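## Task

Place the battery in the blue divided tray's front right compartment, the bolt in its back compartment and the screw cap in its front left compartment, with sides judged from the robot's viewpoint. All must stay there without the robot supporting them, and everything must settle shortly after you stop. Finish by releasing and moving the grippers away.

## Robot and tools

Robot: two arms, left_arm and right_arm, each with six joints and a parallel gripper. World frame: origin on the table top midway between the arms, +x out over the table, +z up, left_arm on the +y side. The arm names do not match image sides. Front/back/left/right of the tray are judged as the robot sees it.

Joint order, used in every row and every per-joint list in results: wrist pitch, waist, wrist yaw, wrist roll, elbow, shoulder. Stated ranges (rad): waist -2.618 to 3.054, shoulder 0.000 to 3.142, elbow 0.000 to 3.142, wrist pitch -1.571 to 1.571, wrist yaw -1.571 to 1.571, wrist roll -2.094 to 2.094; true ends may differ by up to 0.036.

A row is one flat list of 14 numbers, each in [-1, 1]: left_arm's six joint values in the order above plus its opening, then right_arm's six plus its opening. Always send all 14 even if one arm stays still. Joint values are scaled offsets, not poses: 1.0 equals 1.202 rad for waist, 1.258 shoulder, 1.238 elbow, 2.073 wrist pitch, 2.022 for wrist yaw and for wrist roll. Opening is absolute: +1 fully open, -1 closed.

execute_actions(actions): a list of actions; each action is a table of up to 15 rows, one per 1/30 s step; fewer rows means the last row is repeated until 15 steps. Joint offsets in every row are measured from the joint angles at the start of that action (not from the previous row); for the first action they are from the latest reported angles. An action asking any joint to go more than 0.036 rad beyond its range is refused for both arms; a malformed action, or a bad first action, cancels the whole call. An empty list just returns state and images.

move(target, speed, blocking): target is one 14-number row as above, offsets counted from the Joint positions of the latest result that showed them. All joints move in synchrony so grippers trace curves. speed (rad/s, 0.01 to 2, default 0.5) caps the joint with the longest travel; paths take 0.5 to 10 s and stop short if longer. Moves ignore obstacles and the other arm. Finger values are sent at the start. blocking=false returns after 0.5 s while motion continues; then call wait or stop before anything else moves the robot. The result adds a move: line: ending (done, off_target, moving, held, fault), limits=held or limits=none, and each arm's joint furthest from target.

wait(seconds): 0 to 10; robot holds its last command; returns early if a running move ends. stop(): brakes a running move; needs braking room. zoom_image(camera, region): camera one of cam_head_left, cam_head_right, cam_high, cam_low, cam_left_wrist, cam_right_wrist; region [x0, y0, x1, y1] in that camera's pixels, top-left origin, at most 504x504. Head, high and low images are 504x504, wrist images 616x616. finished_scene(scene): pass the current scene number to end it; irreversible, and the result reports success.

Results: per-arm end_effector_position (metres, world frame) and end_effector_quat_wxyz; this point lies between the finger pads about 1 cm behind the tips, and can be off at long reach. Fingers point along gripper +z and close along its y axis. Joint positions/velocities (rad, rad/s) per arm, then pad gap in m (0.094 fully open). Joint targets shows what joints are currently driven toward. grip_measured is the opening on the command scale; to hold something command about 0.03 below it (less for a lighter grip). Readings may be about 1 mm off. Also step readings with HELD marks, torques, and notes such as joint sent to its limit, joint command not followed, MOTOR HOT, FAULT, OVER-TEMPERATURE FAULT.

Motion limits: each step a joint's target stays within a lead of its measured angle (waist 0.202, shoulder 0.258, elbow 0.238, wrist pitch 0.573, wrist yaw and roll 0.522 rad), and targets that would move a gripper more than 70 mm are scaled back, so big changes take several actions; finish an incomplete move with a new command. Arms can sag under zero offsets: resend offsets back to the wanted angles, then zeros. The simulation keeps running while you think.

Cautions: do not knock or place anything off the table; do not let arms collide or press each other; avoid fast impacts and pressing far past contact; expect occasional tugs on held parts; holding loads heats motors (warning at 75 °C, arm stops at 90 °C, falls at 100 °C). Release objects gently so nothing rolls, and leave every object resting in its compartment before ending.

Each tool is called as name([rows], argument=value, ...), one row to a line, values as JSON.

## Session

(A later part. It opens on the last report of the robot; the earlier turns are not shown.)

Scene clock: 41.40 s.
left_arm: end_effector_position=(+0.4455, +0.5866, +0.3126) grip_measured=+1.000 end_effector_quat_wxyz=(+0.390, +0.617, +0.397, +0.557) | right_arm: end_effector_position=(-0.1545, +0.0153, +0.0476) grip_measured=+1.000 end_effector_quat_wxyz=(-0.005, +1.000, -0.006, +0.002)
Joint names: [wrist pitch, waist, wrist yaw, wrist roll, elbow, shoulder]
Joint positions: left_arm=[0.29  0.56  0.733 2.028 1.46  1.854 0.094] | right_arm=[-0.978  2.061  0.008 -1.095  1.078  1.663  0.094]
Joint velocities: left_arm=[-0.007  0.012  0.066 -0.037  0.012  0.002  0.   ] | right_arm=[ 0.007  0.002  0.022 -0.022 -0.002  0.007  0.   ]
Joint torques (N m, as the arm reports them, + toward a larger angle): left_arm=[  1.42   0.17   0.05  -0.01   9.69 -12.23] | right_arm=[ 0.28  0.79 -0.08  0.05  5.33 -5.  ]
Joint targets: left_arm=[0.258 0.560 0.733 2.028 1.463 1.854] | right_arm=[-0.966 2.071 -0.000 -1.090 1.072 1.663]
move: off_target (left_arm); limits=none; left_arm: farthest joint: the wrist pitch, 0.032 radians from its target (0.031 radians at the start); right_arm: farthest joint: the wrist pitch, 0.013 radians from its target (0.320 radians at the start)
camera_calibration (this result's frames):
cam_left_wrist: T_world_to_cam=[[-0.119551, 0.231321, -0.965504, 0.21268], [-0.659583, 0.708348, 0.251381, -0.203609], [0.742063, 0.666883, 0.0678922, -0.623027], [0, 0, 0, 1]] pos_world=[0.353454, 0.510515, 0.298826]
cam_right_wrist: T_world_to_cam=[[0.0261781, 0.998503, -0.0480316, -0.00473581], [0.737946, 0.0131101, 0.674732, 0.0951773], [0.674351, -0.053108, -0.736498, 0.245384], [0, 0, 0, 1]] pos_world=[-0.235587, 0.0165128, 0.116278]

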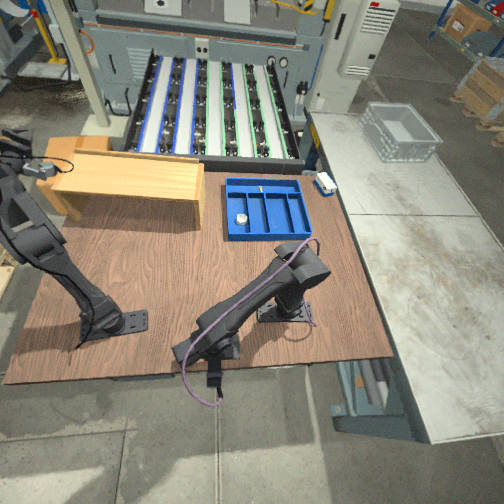

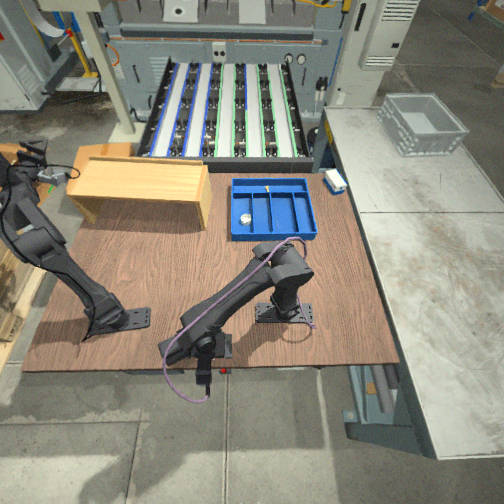

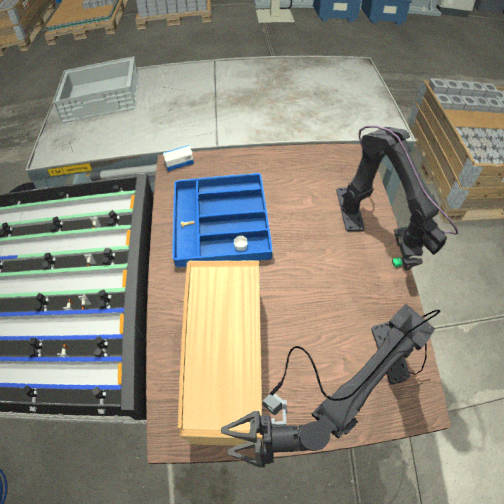

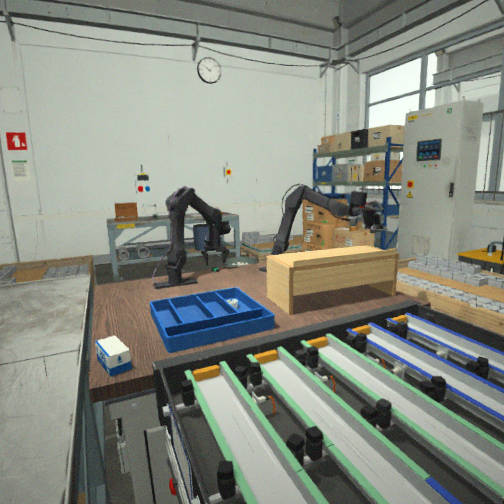

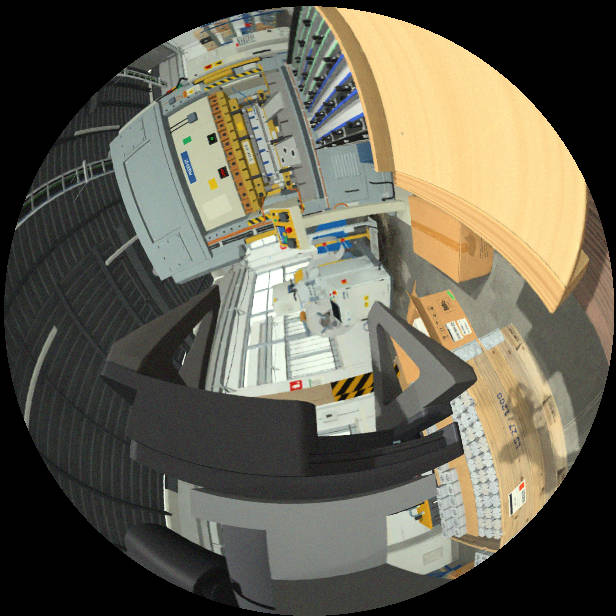

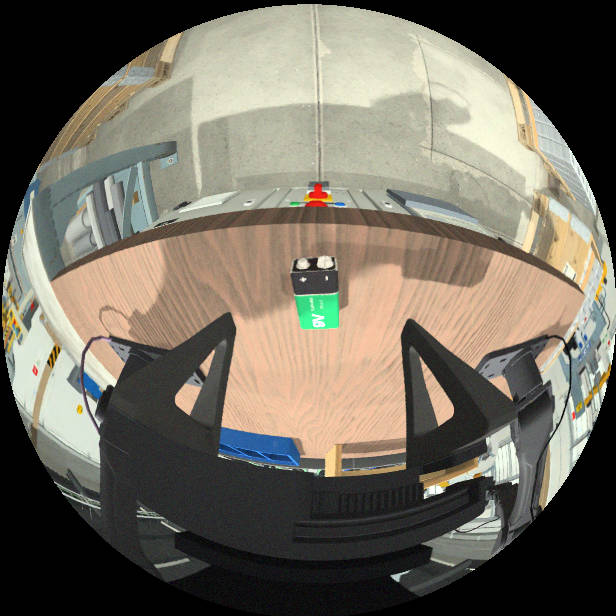

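move(target=[-0.015,0,0,0,0.002,0,1, 0.070,0.004,-0.004,0.002,-0.068,0.050,1], speed=0.2)

Scene clock: 43.03 s.
left_arm: end_effector_position=(+0.4455, +0.5866, +0.3128) grip_measured=+1.000 end_effector_quat_wxyz=(+0.390, +0.617, +0.397, +0.557) | right_arm: end_effector_position=(-0.1551, +0.0164, +0.0143) grip_measured=+1.000 end_effector_quat_wxyz=(-0.004, +1.000, -0.006, +0.003)
Joint names: [wrist pitch, waist, wrist yaw, wrist roll, elbow, shoulder]
Joint positions: left_arm=[0.291 0.56  0.733 2.028 1.46  1.854 0.094] | right_arm=[-0.845  2.061  0.008 -1.095  1.002  1.723  0.094]
Joint velocities: left_arm=[-0.007  0.022 -0.066  0.037  0.007  0.017  0.   ] | right_arm=[ 0.037 -0.012 -0.022  0.007  0.012 -0.007  0.   ]
Joint torques (N m, as the arm reports them, + toward a larger angle): left_arm=[  1.39   0.07   0.12   0.04   9.59 -12.29] | right_arm=[ 0.35  0.39 -0.08  0.04  4.83 -5.05]
Joint targets: left_arm=[0.259 0.560 0.733 2.028 1.463 1.854] | right_arm=[-0.833 2.066 -0.000 -1.091 0.993 1.726]
move: off_target (left_arm); limits=none; left_arm: farthest joint: the wrist pitch, 0.033 radians from its target (0.031 radians at the start); right_arm: farthest joint: the wrist pitch, 0.012 radians from its target (0.145 radians at the start)
camera_calibration (this result's frames):
cam_left_wrist: T_world_to_cam=[[-0.118703, 0.23203, -0.965438, 0.212088], [-0.659804, 0.708163, 0.251323, -0.203441], [0.742003, 0.666833, 0.0690332, -0.623368], [0, 0, 0, 1]] pos_world=[0.353485, 0.510541, 0.29892]
cam_right_wrist: T_world_to_cam=[[0.0262368, 0.998385, -0.050386, -0.0074134], [0.737141, 0.0147233, 0.675578, 0.117873], [0.675229, -0.0548666, -0.735565, 0.22147], [0, 0, 0, 1]] pos_world=[-0.236238, 0.0178173, 0.0829]

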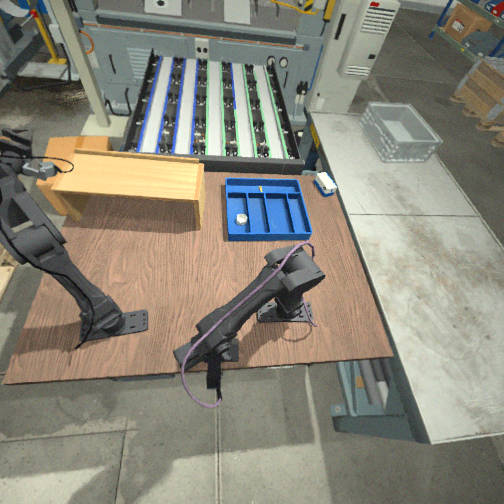

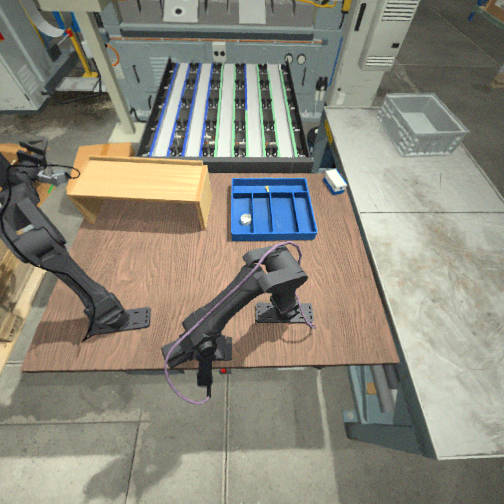

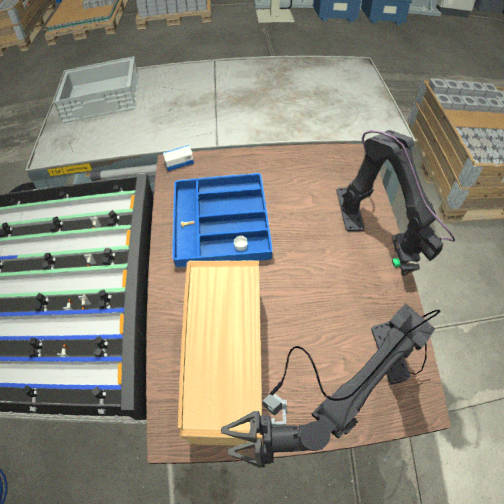

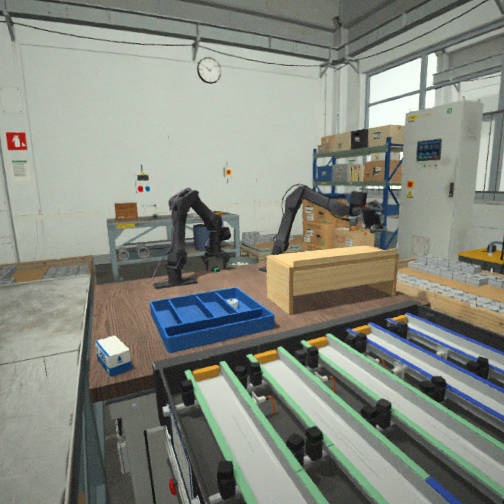

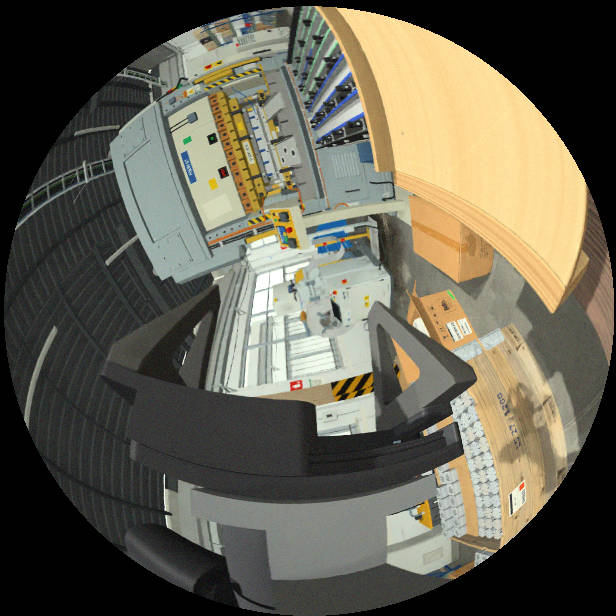

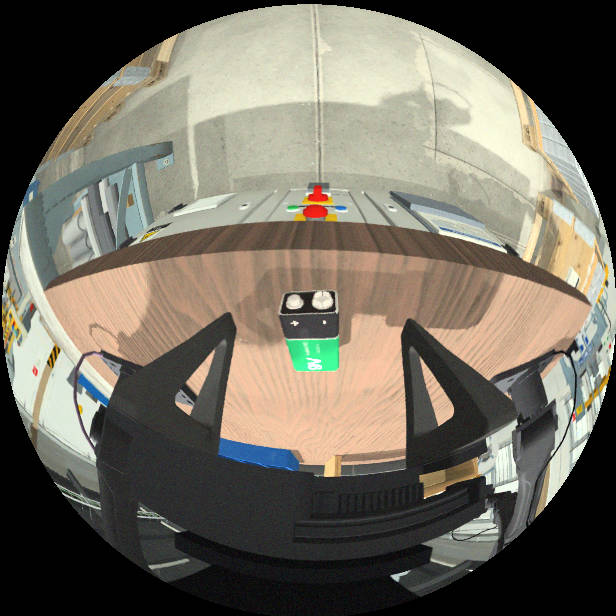

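execute_actions([
  [[-0.015,0,0,0,0.002,0,1, 0.006,0.004,-0.004,0.002,-0.007,0.002,0.2],[-0.015,0,0,0,0.002,0,1, 0.006,0.004,-0.004,0.002,-0.007,0.002,0.0],[-0.015,0,0,0,0.002,0,1, 0.006,0.004,-0.004,0.002,-0.007,0.002,-0.2],[-0.015,0,0,0,0.002,0,1, 0.006,0.004,-0.004,0.002,-0.007,0.002,-0.35]],
  [[-0.015,0,0,0,0.002,0,1, 0,0,0,0,0,0,-0.42],[-0.015,0,0,0,0.002,0,1, 0,0,0,0,0,0,-0.45],[-0.015,0,0,0,0.002,0,1, 0,0,0,0,0,0,-0.48]],
])

Scene clock: 44.20 s.
left_arm: end_effector_position=(+0.4455, +0.5866, +0.3128) grip_measured=+1.000 end_effector_quat_wxyz=(+0.390, +0.617, +0.397, +0.557) | right_arm: end_effector_position=(-0.1552, +0.0166, +0.0143) grip_measured=-0.464 end_effector_quat_wxyz=(-0.004, +1.000, -0.006, +0.002)
Joint names: [wrist pitch, waist, wrist yaw, wrist roll, elbow, shoulder]
Joint positions: left_arm=[0.291 0.56  0.733 2.028 1.46  1.854 0.094] | right_arm=[-0.844  2.061  0.008 -1.095  1.002  1.723  0.025]
Joint velocities: left_arm=[ 0.022  0.007 -0.066  0.037  0.002 -0.002  0.   ] | right_arm=[-0.007 -0.012  0.066 -0.051  0.012 -0.012 -0.001]
Joint torques (N m, as the arm reports them, + toward a larger angle): left_arm=[  1.44  -0.11   0.07   0.09   9.76 -12.19] | right_arm=[ 0.17 -0.02  0.    0.    5.59 -5.2 ]
Joint targets: left_arm=[0.260 0.560 0.733 2.028 1.463 1.854] | right_arm=[-0.844 2.061 0.008 -1.095 1.002 1.723]
Step readings (joint positions; steps 1 to 15: 1st action; 16 to 30: 2nd action):
0: left_arm=[0.291 0.560 0.733 2.028 1.460 1.854] | right_arm=[-0.845 2.061 0.008 -1.095 1.002 1.723]
1: left_arm=[0.291 0.560 0.733 2.028 1.460 1.854] | right_arm=[-0.845 2.061 0.008 -1.095 1.002 1.723]
2: left_arm=[0.291 0.560 0.733 2.028 1.460 1.854] | right_arm=[-0.845 2.061 0.008 -1.095 1.002 1.723]
4: left_arm=[0.291 0.560 0.733 2.028 1.460 1.854] | right_arm=[-0.845 2.061 0.008 -1.095 1.002 1.723]
8: left_arm=[0.291 0.560 0.733 2.028 1.460 1.854] | right_arm=[-0.844 2.061 0.008 -1.095 1.002 1.723]
15: left_arm=[0.291 0.560 0.733 2.028 1.460 1.854] | right_arm=[-0.844 2.061 0.008 -1.095 1.002 1.723]
16: left_arm=[0.291 0.560 0.733 2.028 1.460 1.854] | right_arm=[-0.844 2.061 0.008 -1.095 1.002 1.723]
17: left_arm=[0.291 0.560 0.733 2.028 1.460 1.854] | right_arm=[-0.844 2.061 0.008 -1.095 1.002 1.723]
19: left_arm=[0.291 0.560 0.733 2.028 1.460 1.854] | right_arm=[-0.844 2.061 0.008 -1.095 1.002 1.723]
23: left_arm=[0.291 0.560 0.733 2.028 1.460 1.854] | right_arm=[-0.844 2.061 0.008 -1.095 1.002 1.723]
30: Joint positions above
camera_calibration (this result's frames):
cam_left_wrist: T_world_to_cam=[[-0.118703, 0.23203, -0.965438, 0.212088], [-0.659804, 0.708163, 0.251323, -0.203441], [0.742003, 0.666833, 0.0690332, -0.623368], [0, 0, 0, 1]] pos_world=[0.353485, 0.510541, 0.29892]
cam_right_wrist: T_world_to_cam=[[0.0262197, 0.998419, -0.0497134, -0.00759346], [0.737372, 0.0142621, 0.675337, 0.117979], [0.674978, -0.0543644, -0.735832, 0.221494], [0, 0, 0, 1]] pos_world=[-0.236299, 0.0179402, 0.0829292]

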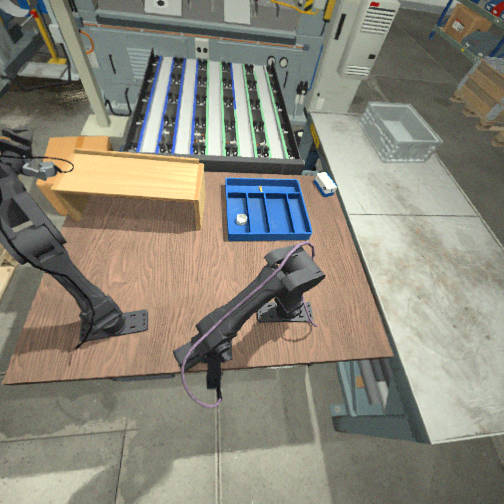

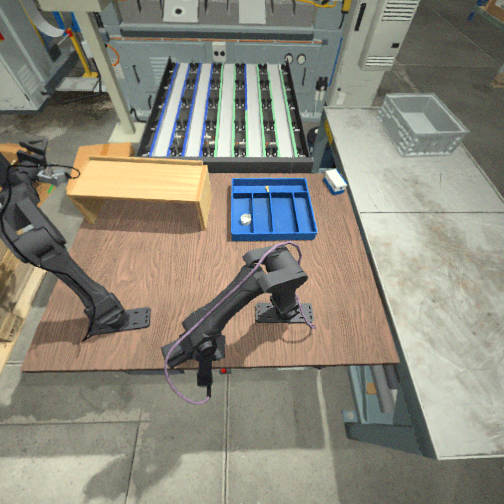

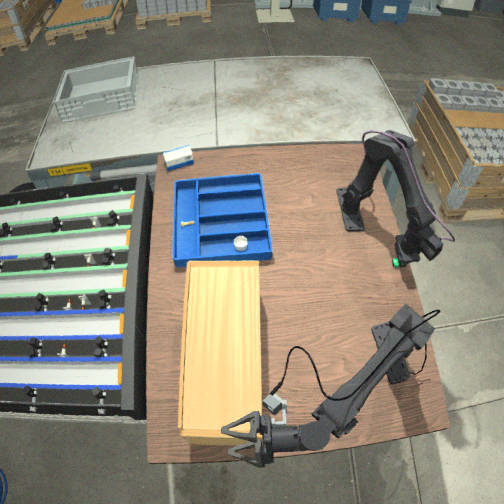

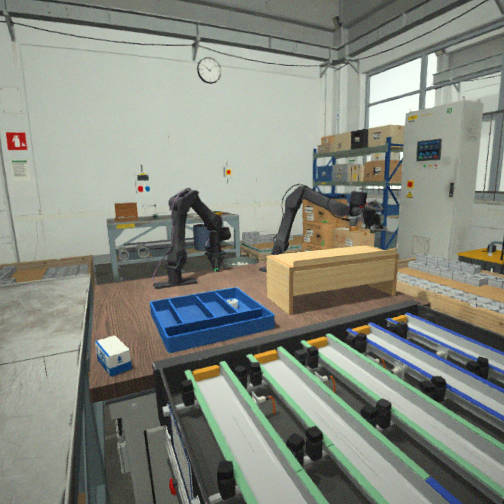

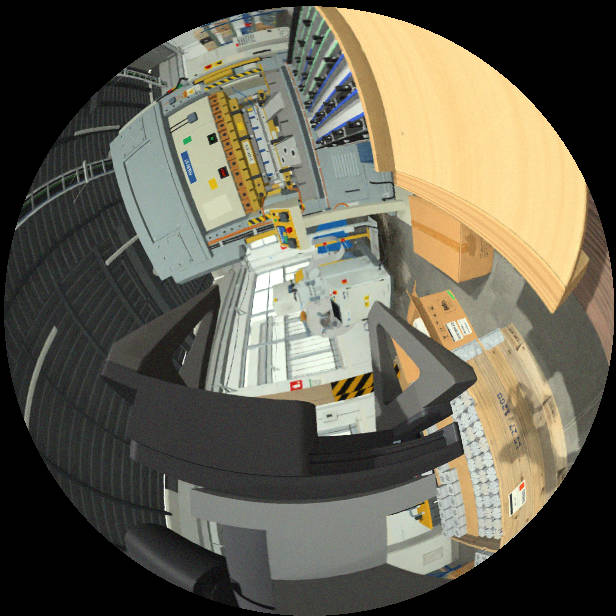

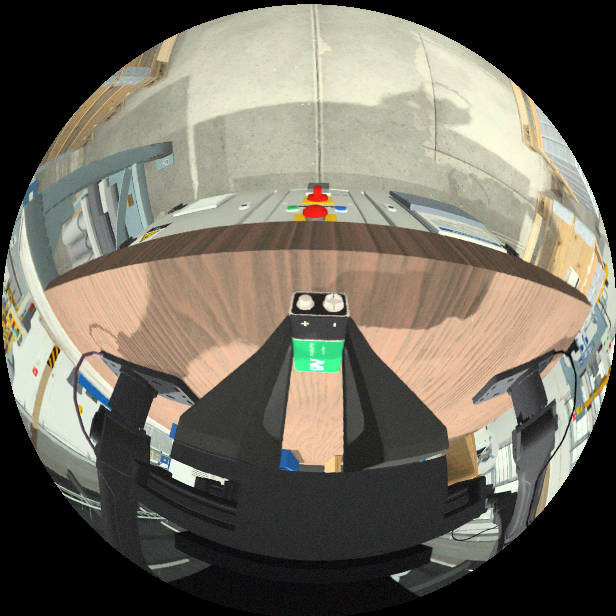

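move(target=[-0.015,0,0,0,0.002,0,1, -0.215,0,0,0,0.241,-0.122,-0.50], speed=0.5)

Scene clock: 46.53 s.
left_arm: end_effector_position=(+0.4455, +0.5866, +0.3130) grip_measured=+1.000 end_effector_quat_wxyz=(+0.389, +0.617, +0.396, +0.558) | right_arm: end_effector_position=(-0.1510, +0.0016, +0.1118) grip_measured=-0.475 end_effector_quat_wxyz=(+0.016, +1.000, -0.003, +0.009)
Joint names: [wrist pitch, waist, wrist yaw, wrist roll, elbow, shoulder]
Joint positions: left_arm=[0.293 0.56  0.733 2.028 1.46  1.854 0.094] | right_arm=[-1.278  2.069  0.002 -1.095  1.269  1.599  0.025]
Joint velocities: left_arm=[-0.022  0.002  0.007 -0.081  0.007  0.017  0.   ] | right_arm=[ 0.007  0.012 -0.037 -0.022 -0.027 -0.017 -0.001]
Joint torques (N m, as the arm reports them, + toward a larger angle): left_arm=[  1.42   0.06   0.08   0.05   9.94 -12.21] | right_arm=[-0.01 -0.66  0.03  0.    8.81 -6.53]
Joint targets: left_arm=[0.260 0.560 0.733 2.028 1.463 1.854] | right_arm=[-1.290 2.061 0.008 -1.095 1.300 1.570]
move: off_target (left_arm, right_arm); limits=none; left_arm: farthest joint: the wrist pitch, 0.033 radians from its target (0.032 radians at the start); right_arm: farthest joint: the elbow, 0.031 radians from its target (0.299 radians at the start)
camera_calibration (this result's frames):
cam_left_wrist: T_world_to_cam=[[-0.117856, 0.23274, -0.965372, 0.211495], [-0.660025, 0.707979, 0.251264, -0.203272], [0.741942, 0.666782, 0.0701742, -0.623707], [0, 0, 0, 1]] pos_world=[0.353516, 0.510566, 0.299014]
cam_right_wrist: T_world_to_cam=[[0.0200111, 0.99586, -0.0886677, 0.015529], [0.728034, 0.0462695, 0.683977, 0.0468992], [0.685248, -0.0782403, -0.724095, 0.289844], [0, 0, 0, 1]] pos_world=[-0.23307, 0.00504273, 0.179174]

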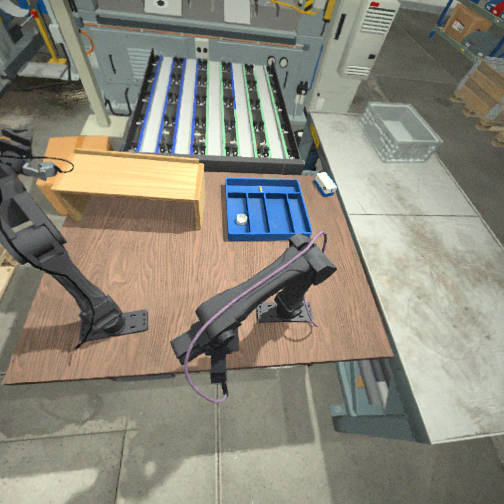

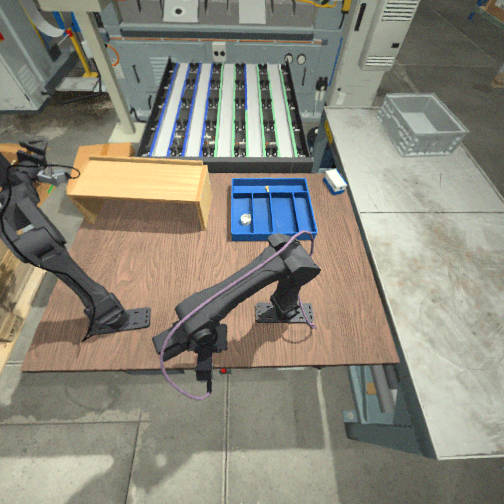

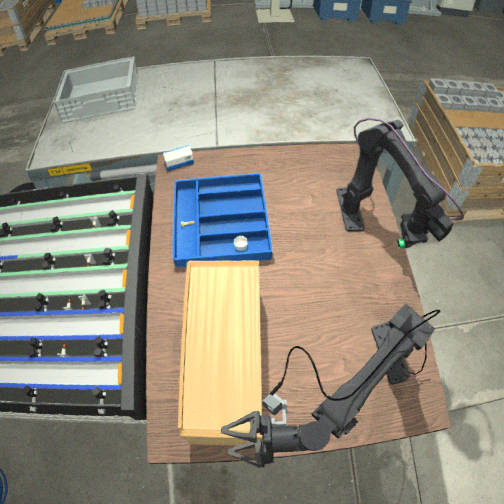

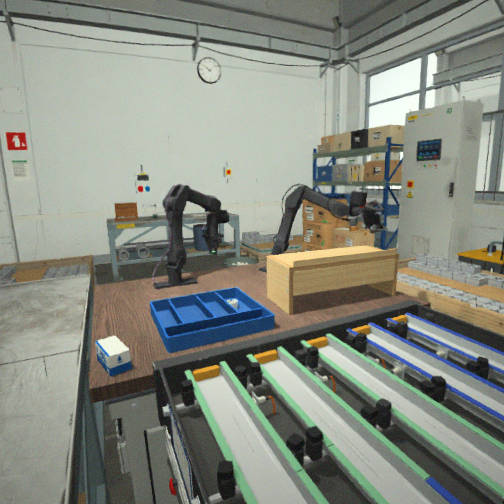

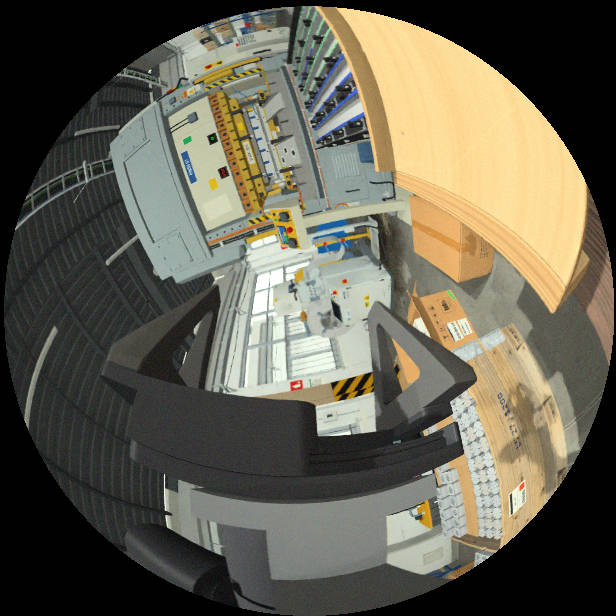

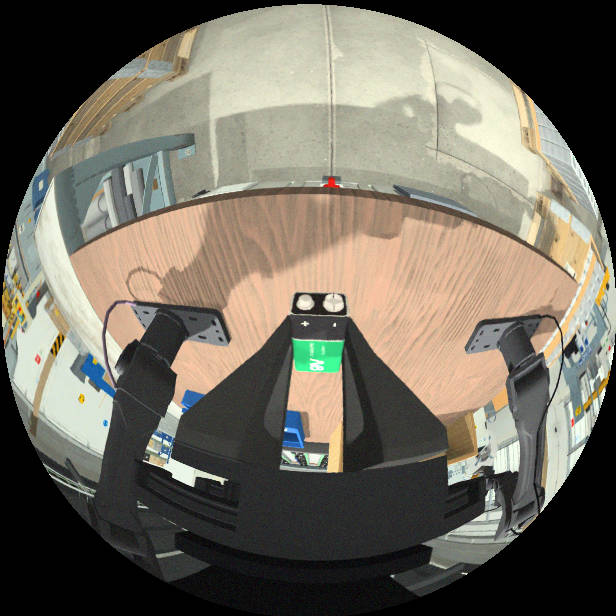

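move(target=[-0.015,0,0,0,0.002,0,1, 0,-0.995,0,-0.18,0.03,-0.015,-0.505], speed=1.0)

move(target=[-0.015,0,0,0,0.002,0,1, 0,0,0,0,0,0,-0.505], speed=0.5)

Scene clock: 48.77 s.
left_arm: end_effector_position=(+0.4456, +0.5867, +0.3133) grip_measured=+1.000 end_effector_quat_wxyz=(+0.389, +0.617, +0.396, +0.558) | right_arm: end_effector_position=(+0.1505, -0.0369, +0.1118) grip_measured=-0.475 end_effector_quat_wxyz=(+0.019, +0.913, -0.408, -0.000)
Joint names: [wrist pitch, waist, wrist yaw, wrist roll, elbow, shoulder]
Joint positions: left_arm=[0.294 0.56  0.733 2.028 1.46  1.854 0.094] | right_arm=[-1.278  0.875  0.011 -1.453  1.269  1.599  0.025]
Joint velocities: left_arm=[-0.022 -0.002 -0.007  0.066  0.042  0.012  0.   ] | right_arm=[-0.066  0.012  0.022  0.022  0.002 -0.002 -0.001]
Joint torques (N m, as the arm reports them, + toward a larger angle): left_arm=[  1.42  -0.1    0.06   0.03   9.82 -12.2 ] | right_arm=[ 0.09 -0.29 -0.09 -0.05  9.4  -5.9 ]
Joint targets: left_arm=[0.262 0.560 0.733 2.028 1.463 1.854] | right_arm=[-1.278 0.873 0.002 -1.459 1.307 1.580]
move: off_target (left_arm, right_arm); limits=none; left_arm: farthest joint: the wrist pitch, 0.032 radians from its target (0.031 radians at the start); right_arm: farthest joint: the elbow, 0.037 radians from its target (0.037 radians at the start)
camera_calibration (this result's frames):
cam_left_wrist: T_world_to_cam=[[-0.116727, 0.233685, -0.96528, 0.210704], [-0.660319, 0.707733, 0.251184, -0.203048], [0.741859, 0.666712, 0.0716953, -0.624159], [0, 0, 0, 1]] pos_world=[0.353556, 0.5106, 0.29914]
cam_right_wrist: T_world_to_cam=[[0.751433, 0.653332, -0.0922311, -0.0744399], [0.52629, -0.509178, 0.680997, -0.16062], [0.397955, -0.560264, -0.726454, 0.105953], [0, 0, 0, 1]] pos_world=[0.0983048, 0.0262114, 0.179487]

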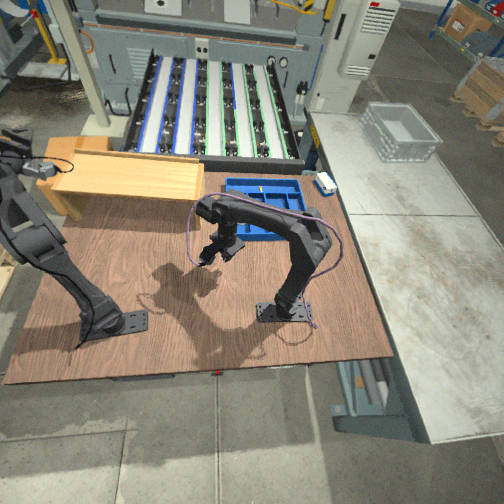

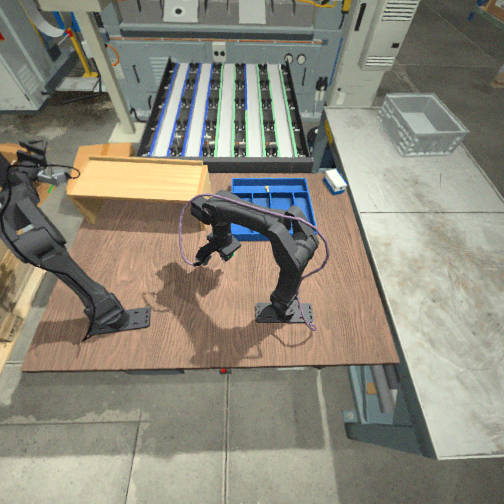

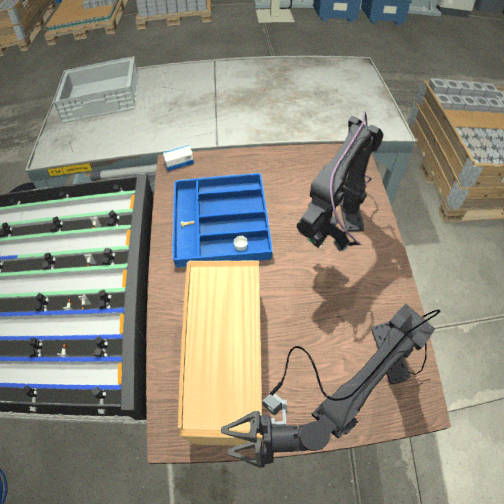

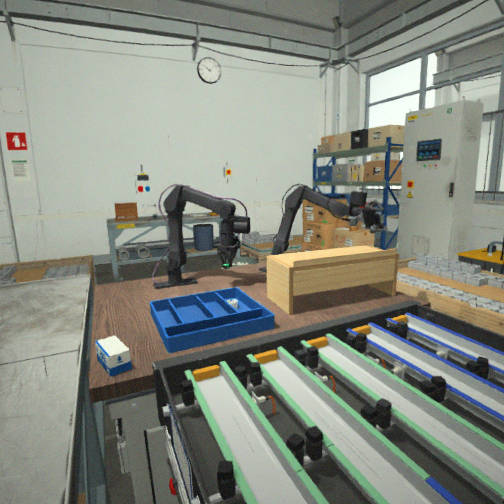

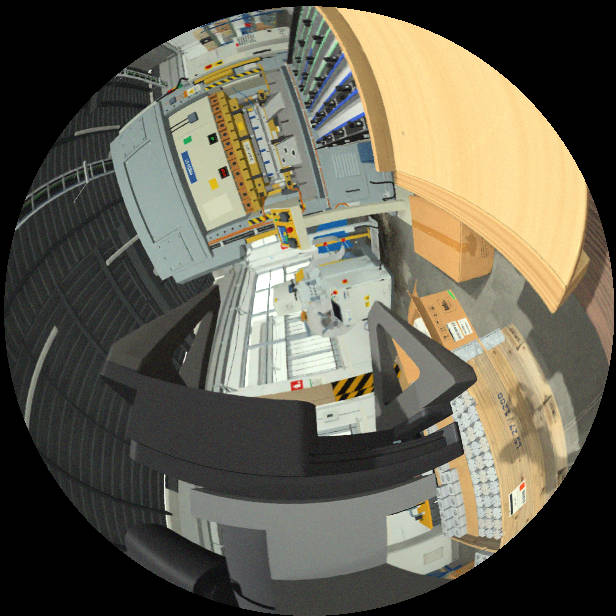

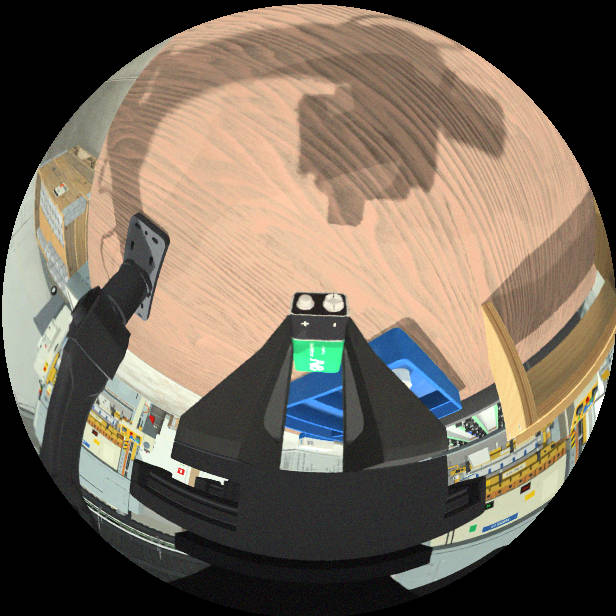

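Scene clock: 49.47 s.
left_arm: end_effector_position=(+0.4456, +0.5867, +0.3136) grip_measured=+1.000 end_effector_quat_wxyz=(+0.389, +0.617, +0.395, +0.559) | right_arm: end_effector_position=(+0.1505, -0.0369, +0.1118) grip_measured=-0.475 end_effector_quat_wxyz=(+0.019, +0.913, -0.408, -0.000)
Joint names: [wrist pitch, waist, wrist yaw, wrist roll, elbow, shoulder]
Joint positions: left_arm=[0.296 0.56  0.733 2.028 1.46  1.854 0.094] | right_arm=[-1.278  0.875  0.011 -1.453  1.269  1.599  0.025]
Joint velocities: left_arm=[ 0.022  0.002  0.022  0.051 -0.007 -0.002  0.   ] | right_arm=[-0.022 -0.007  0.022  0.007  0.012 -0.017  0.001]
Joint torques (N m, as the arm reports them, + toward a larger angle): left_arm=[  1.44  -0.13   0.07   0.03  10.02 -12.19] | right_arm=[ 0.09 -0.02  0.    0.    6.07 -4.65]
Joint targets: left_arm=[0.263 0.560 0.733 2.028 1.463 1.854] | right_arm=[-1.278 0.875 0.011 -1.453 1.269 1.599]
move: off_target (left_arm); limits=none; left_arm: farthest joint: the wrist pitch, 0.033 radians from its target (0.031 radians at the start); right_arm: farthest joint: the waist, 0.000 radians from its target (0.000 radians at the start)
camera_calibration (this result's frames):
cam_left_wrist: T_world_to_cam=[[-0.115597, 0.23463, -0.965187, 0.209912], [-0.660612, 0.707487, 0.251105, -0.202824], [0.741774, 0.666641, 0.0732162, -0.624609], [0, 0, 0, 1]] pos_world=[0.353596, 0.510634, 0.299266]
cam_right_wrist: T_world_to_cam=[[0.751433, 0.653332, -0.0922311, -0.0744399], [0.52629, -0.509178, 0.680997, -0.16062], [0.397955, -0.560264, -0.726454, 0.105953], [0, 0, 0, 1]] pos_world=[0.0983048, 0.0262114, 0.179487]

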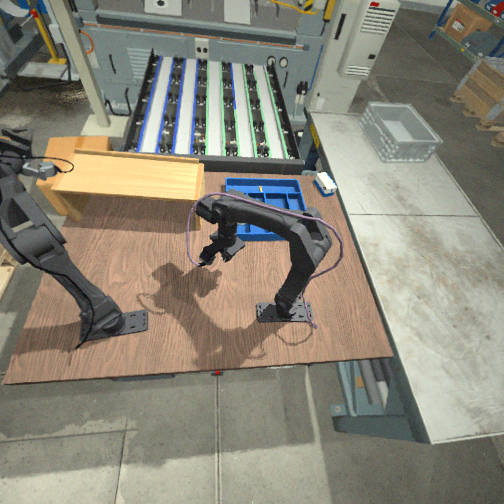

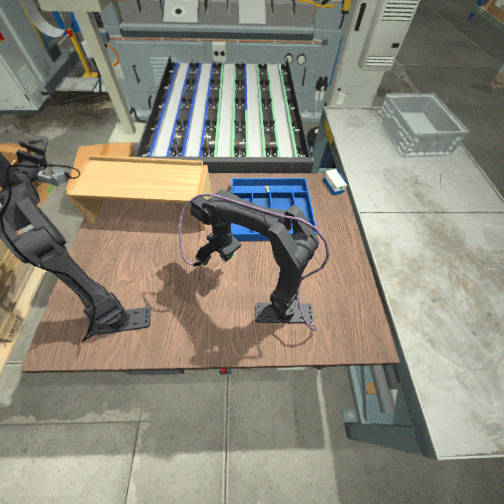

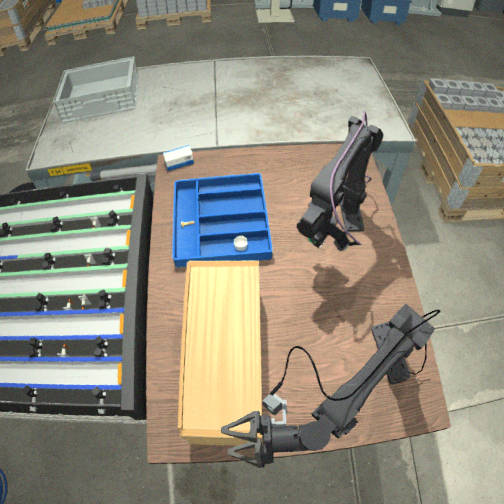

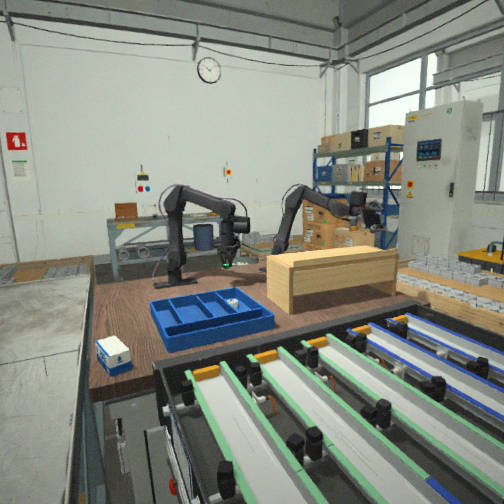

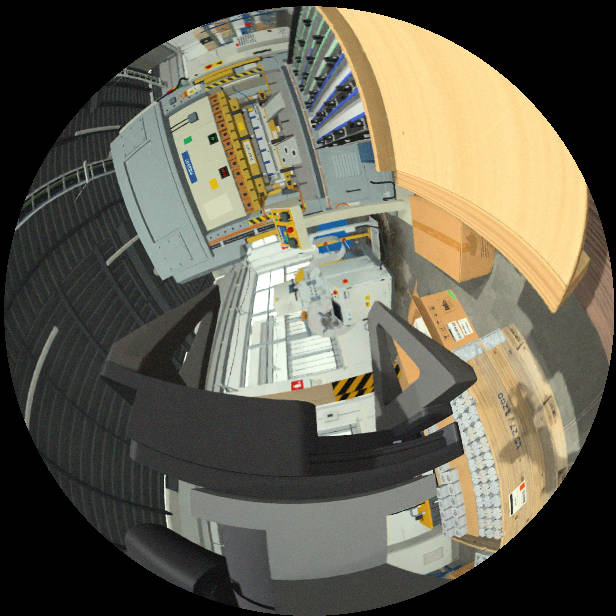

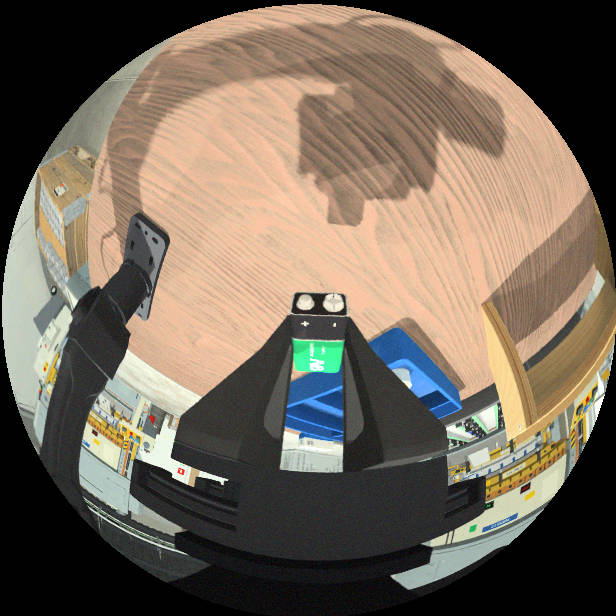

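move(target=[-0.015,0,0,0,0.002,0,1, -0.118,-0.936,0,-0.189,0.817,0.551,-0.505], speed=0.9)

Scene clock: 51.63 s.
left_arm: end_effector_position=(+0.4456, +0.5867, +0.3139) grip_measured=+1.000 end_effector_quat_wxyz=(+0.389, +0.616, +0.395, +0.559) | right_arm: end_effector_position=(+0.4000, -0.3659, +0.1137) grip_measured=-0.475 end_effector_quat_wxyz=(+0.006, +0.698, -0.716, +0.011)
Joint names: [wrist pitch, waist, wrist yaw, wrist roll, elbow, shoulder]
Joint positions: left_arm=[0.297 0.56  0.733 2.028 1.46  1.854 0.094] | right_arm=[-1.506 -0.256  0.021 -1.83   2.25   2.303  0.025]
Joint velocities: left_arm=[-0.007 -0.007 -0.037 -0.066  0.007 -0.007  0.   ] | right_arm=[-0.022 -0.017 -0.037 -0.022 -0.012  0.002 -0.001]
Joint torques (N m, as the arm reports them, + toward a larger angle): left_arm=[  1.32  -0.05   0.06   0.08   9.93 -12.12] | right_arm=[  0.     0.35  -0.09  -0.1    8.76 -10.4 ]
Joint targets: left_arm=[0.264 0.560 0.733 2.028 1.463 1.854] | right_arm=[-1.523 -0.250 0.010 -1.835 2.281 2.292]
move: off_target (left_arm, right_arm); limits=none; left_arm: farthest joint: the wrist pitch, 0.032 radians from its target (0.030 radians at the start); right_arm: farthest joint: the elbow, 0.030 radians from its target (1.011 radians at the start)
camera_calibration (this result's frames):
cam_left_wrist: T_world_to_cam=[[-0.11475, 0.235339, -0.965115, 0.209318], [-0.660833, 0.707302, 0.251045, -0.202655], [0.741709, 0.666587, 0.0743568, -0.624946], [0, 0, 0, 1]] pos_world=[0.353627, 0.510659, 0.29936]
cam_right_wrist: T_world_to_cam=[[0.997946, -0.0392574, -0.050618, -0.403612], [0.00642419, -0.72488, 0.688845, -0.332674], [-0.0637343, -0.687755, -0.72314, -0.0386396], [0, 0, 0, 1]] pos_world=[0.402457, -0.283568, 0.180789]

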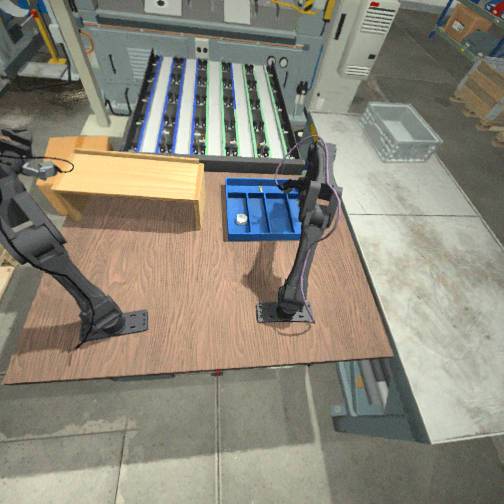

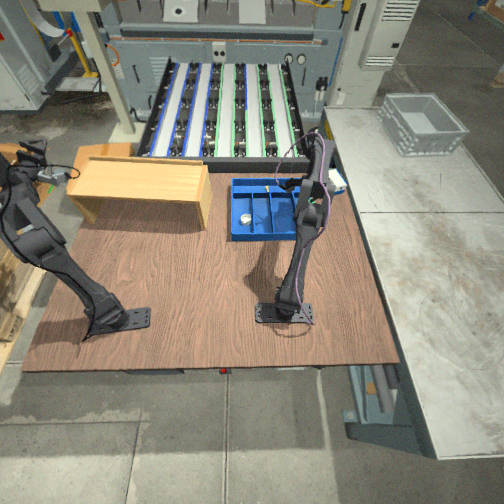

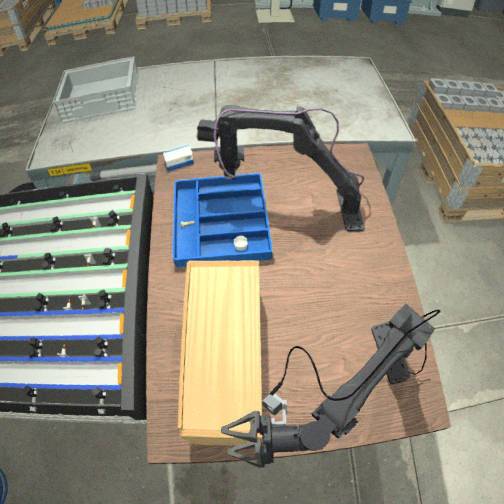

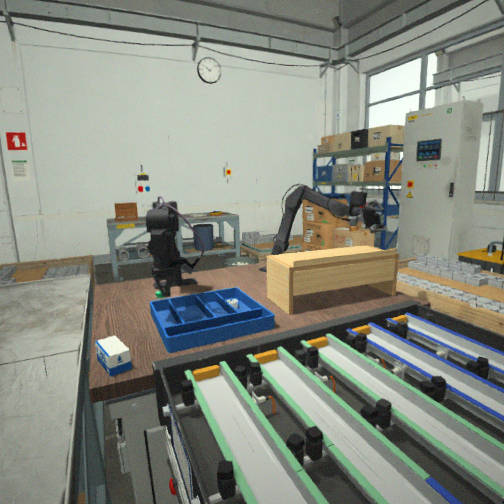

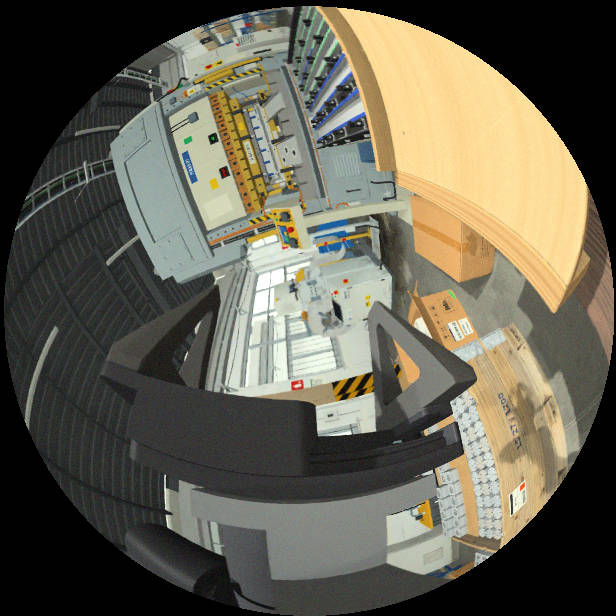

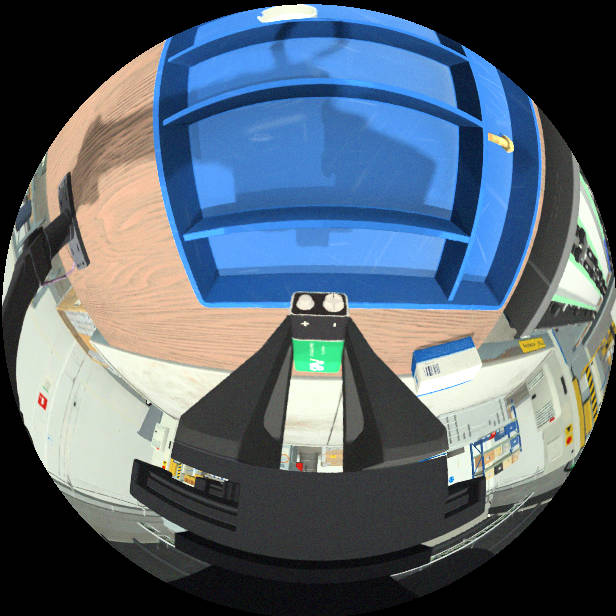

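zoom_image(camera="cam_right_wrist", region=[160,160,520,400])

Region (160, 160, 520, 400) of cam_right_wrist's 616x616 image, scaled by 1.400, with more detail than that image has.

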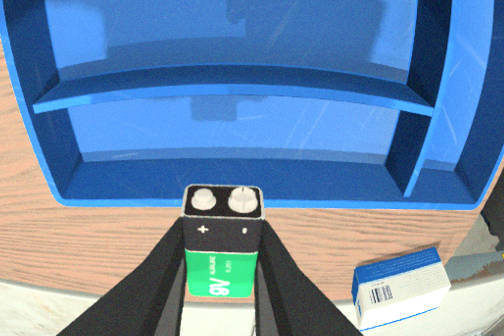

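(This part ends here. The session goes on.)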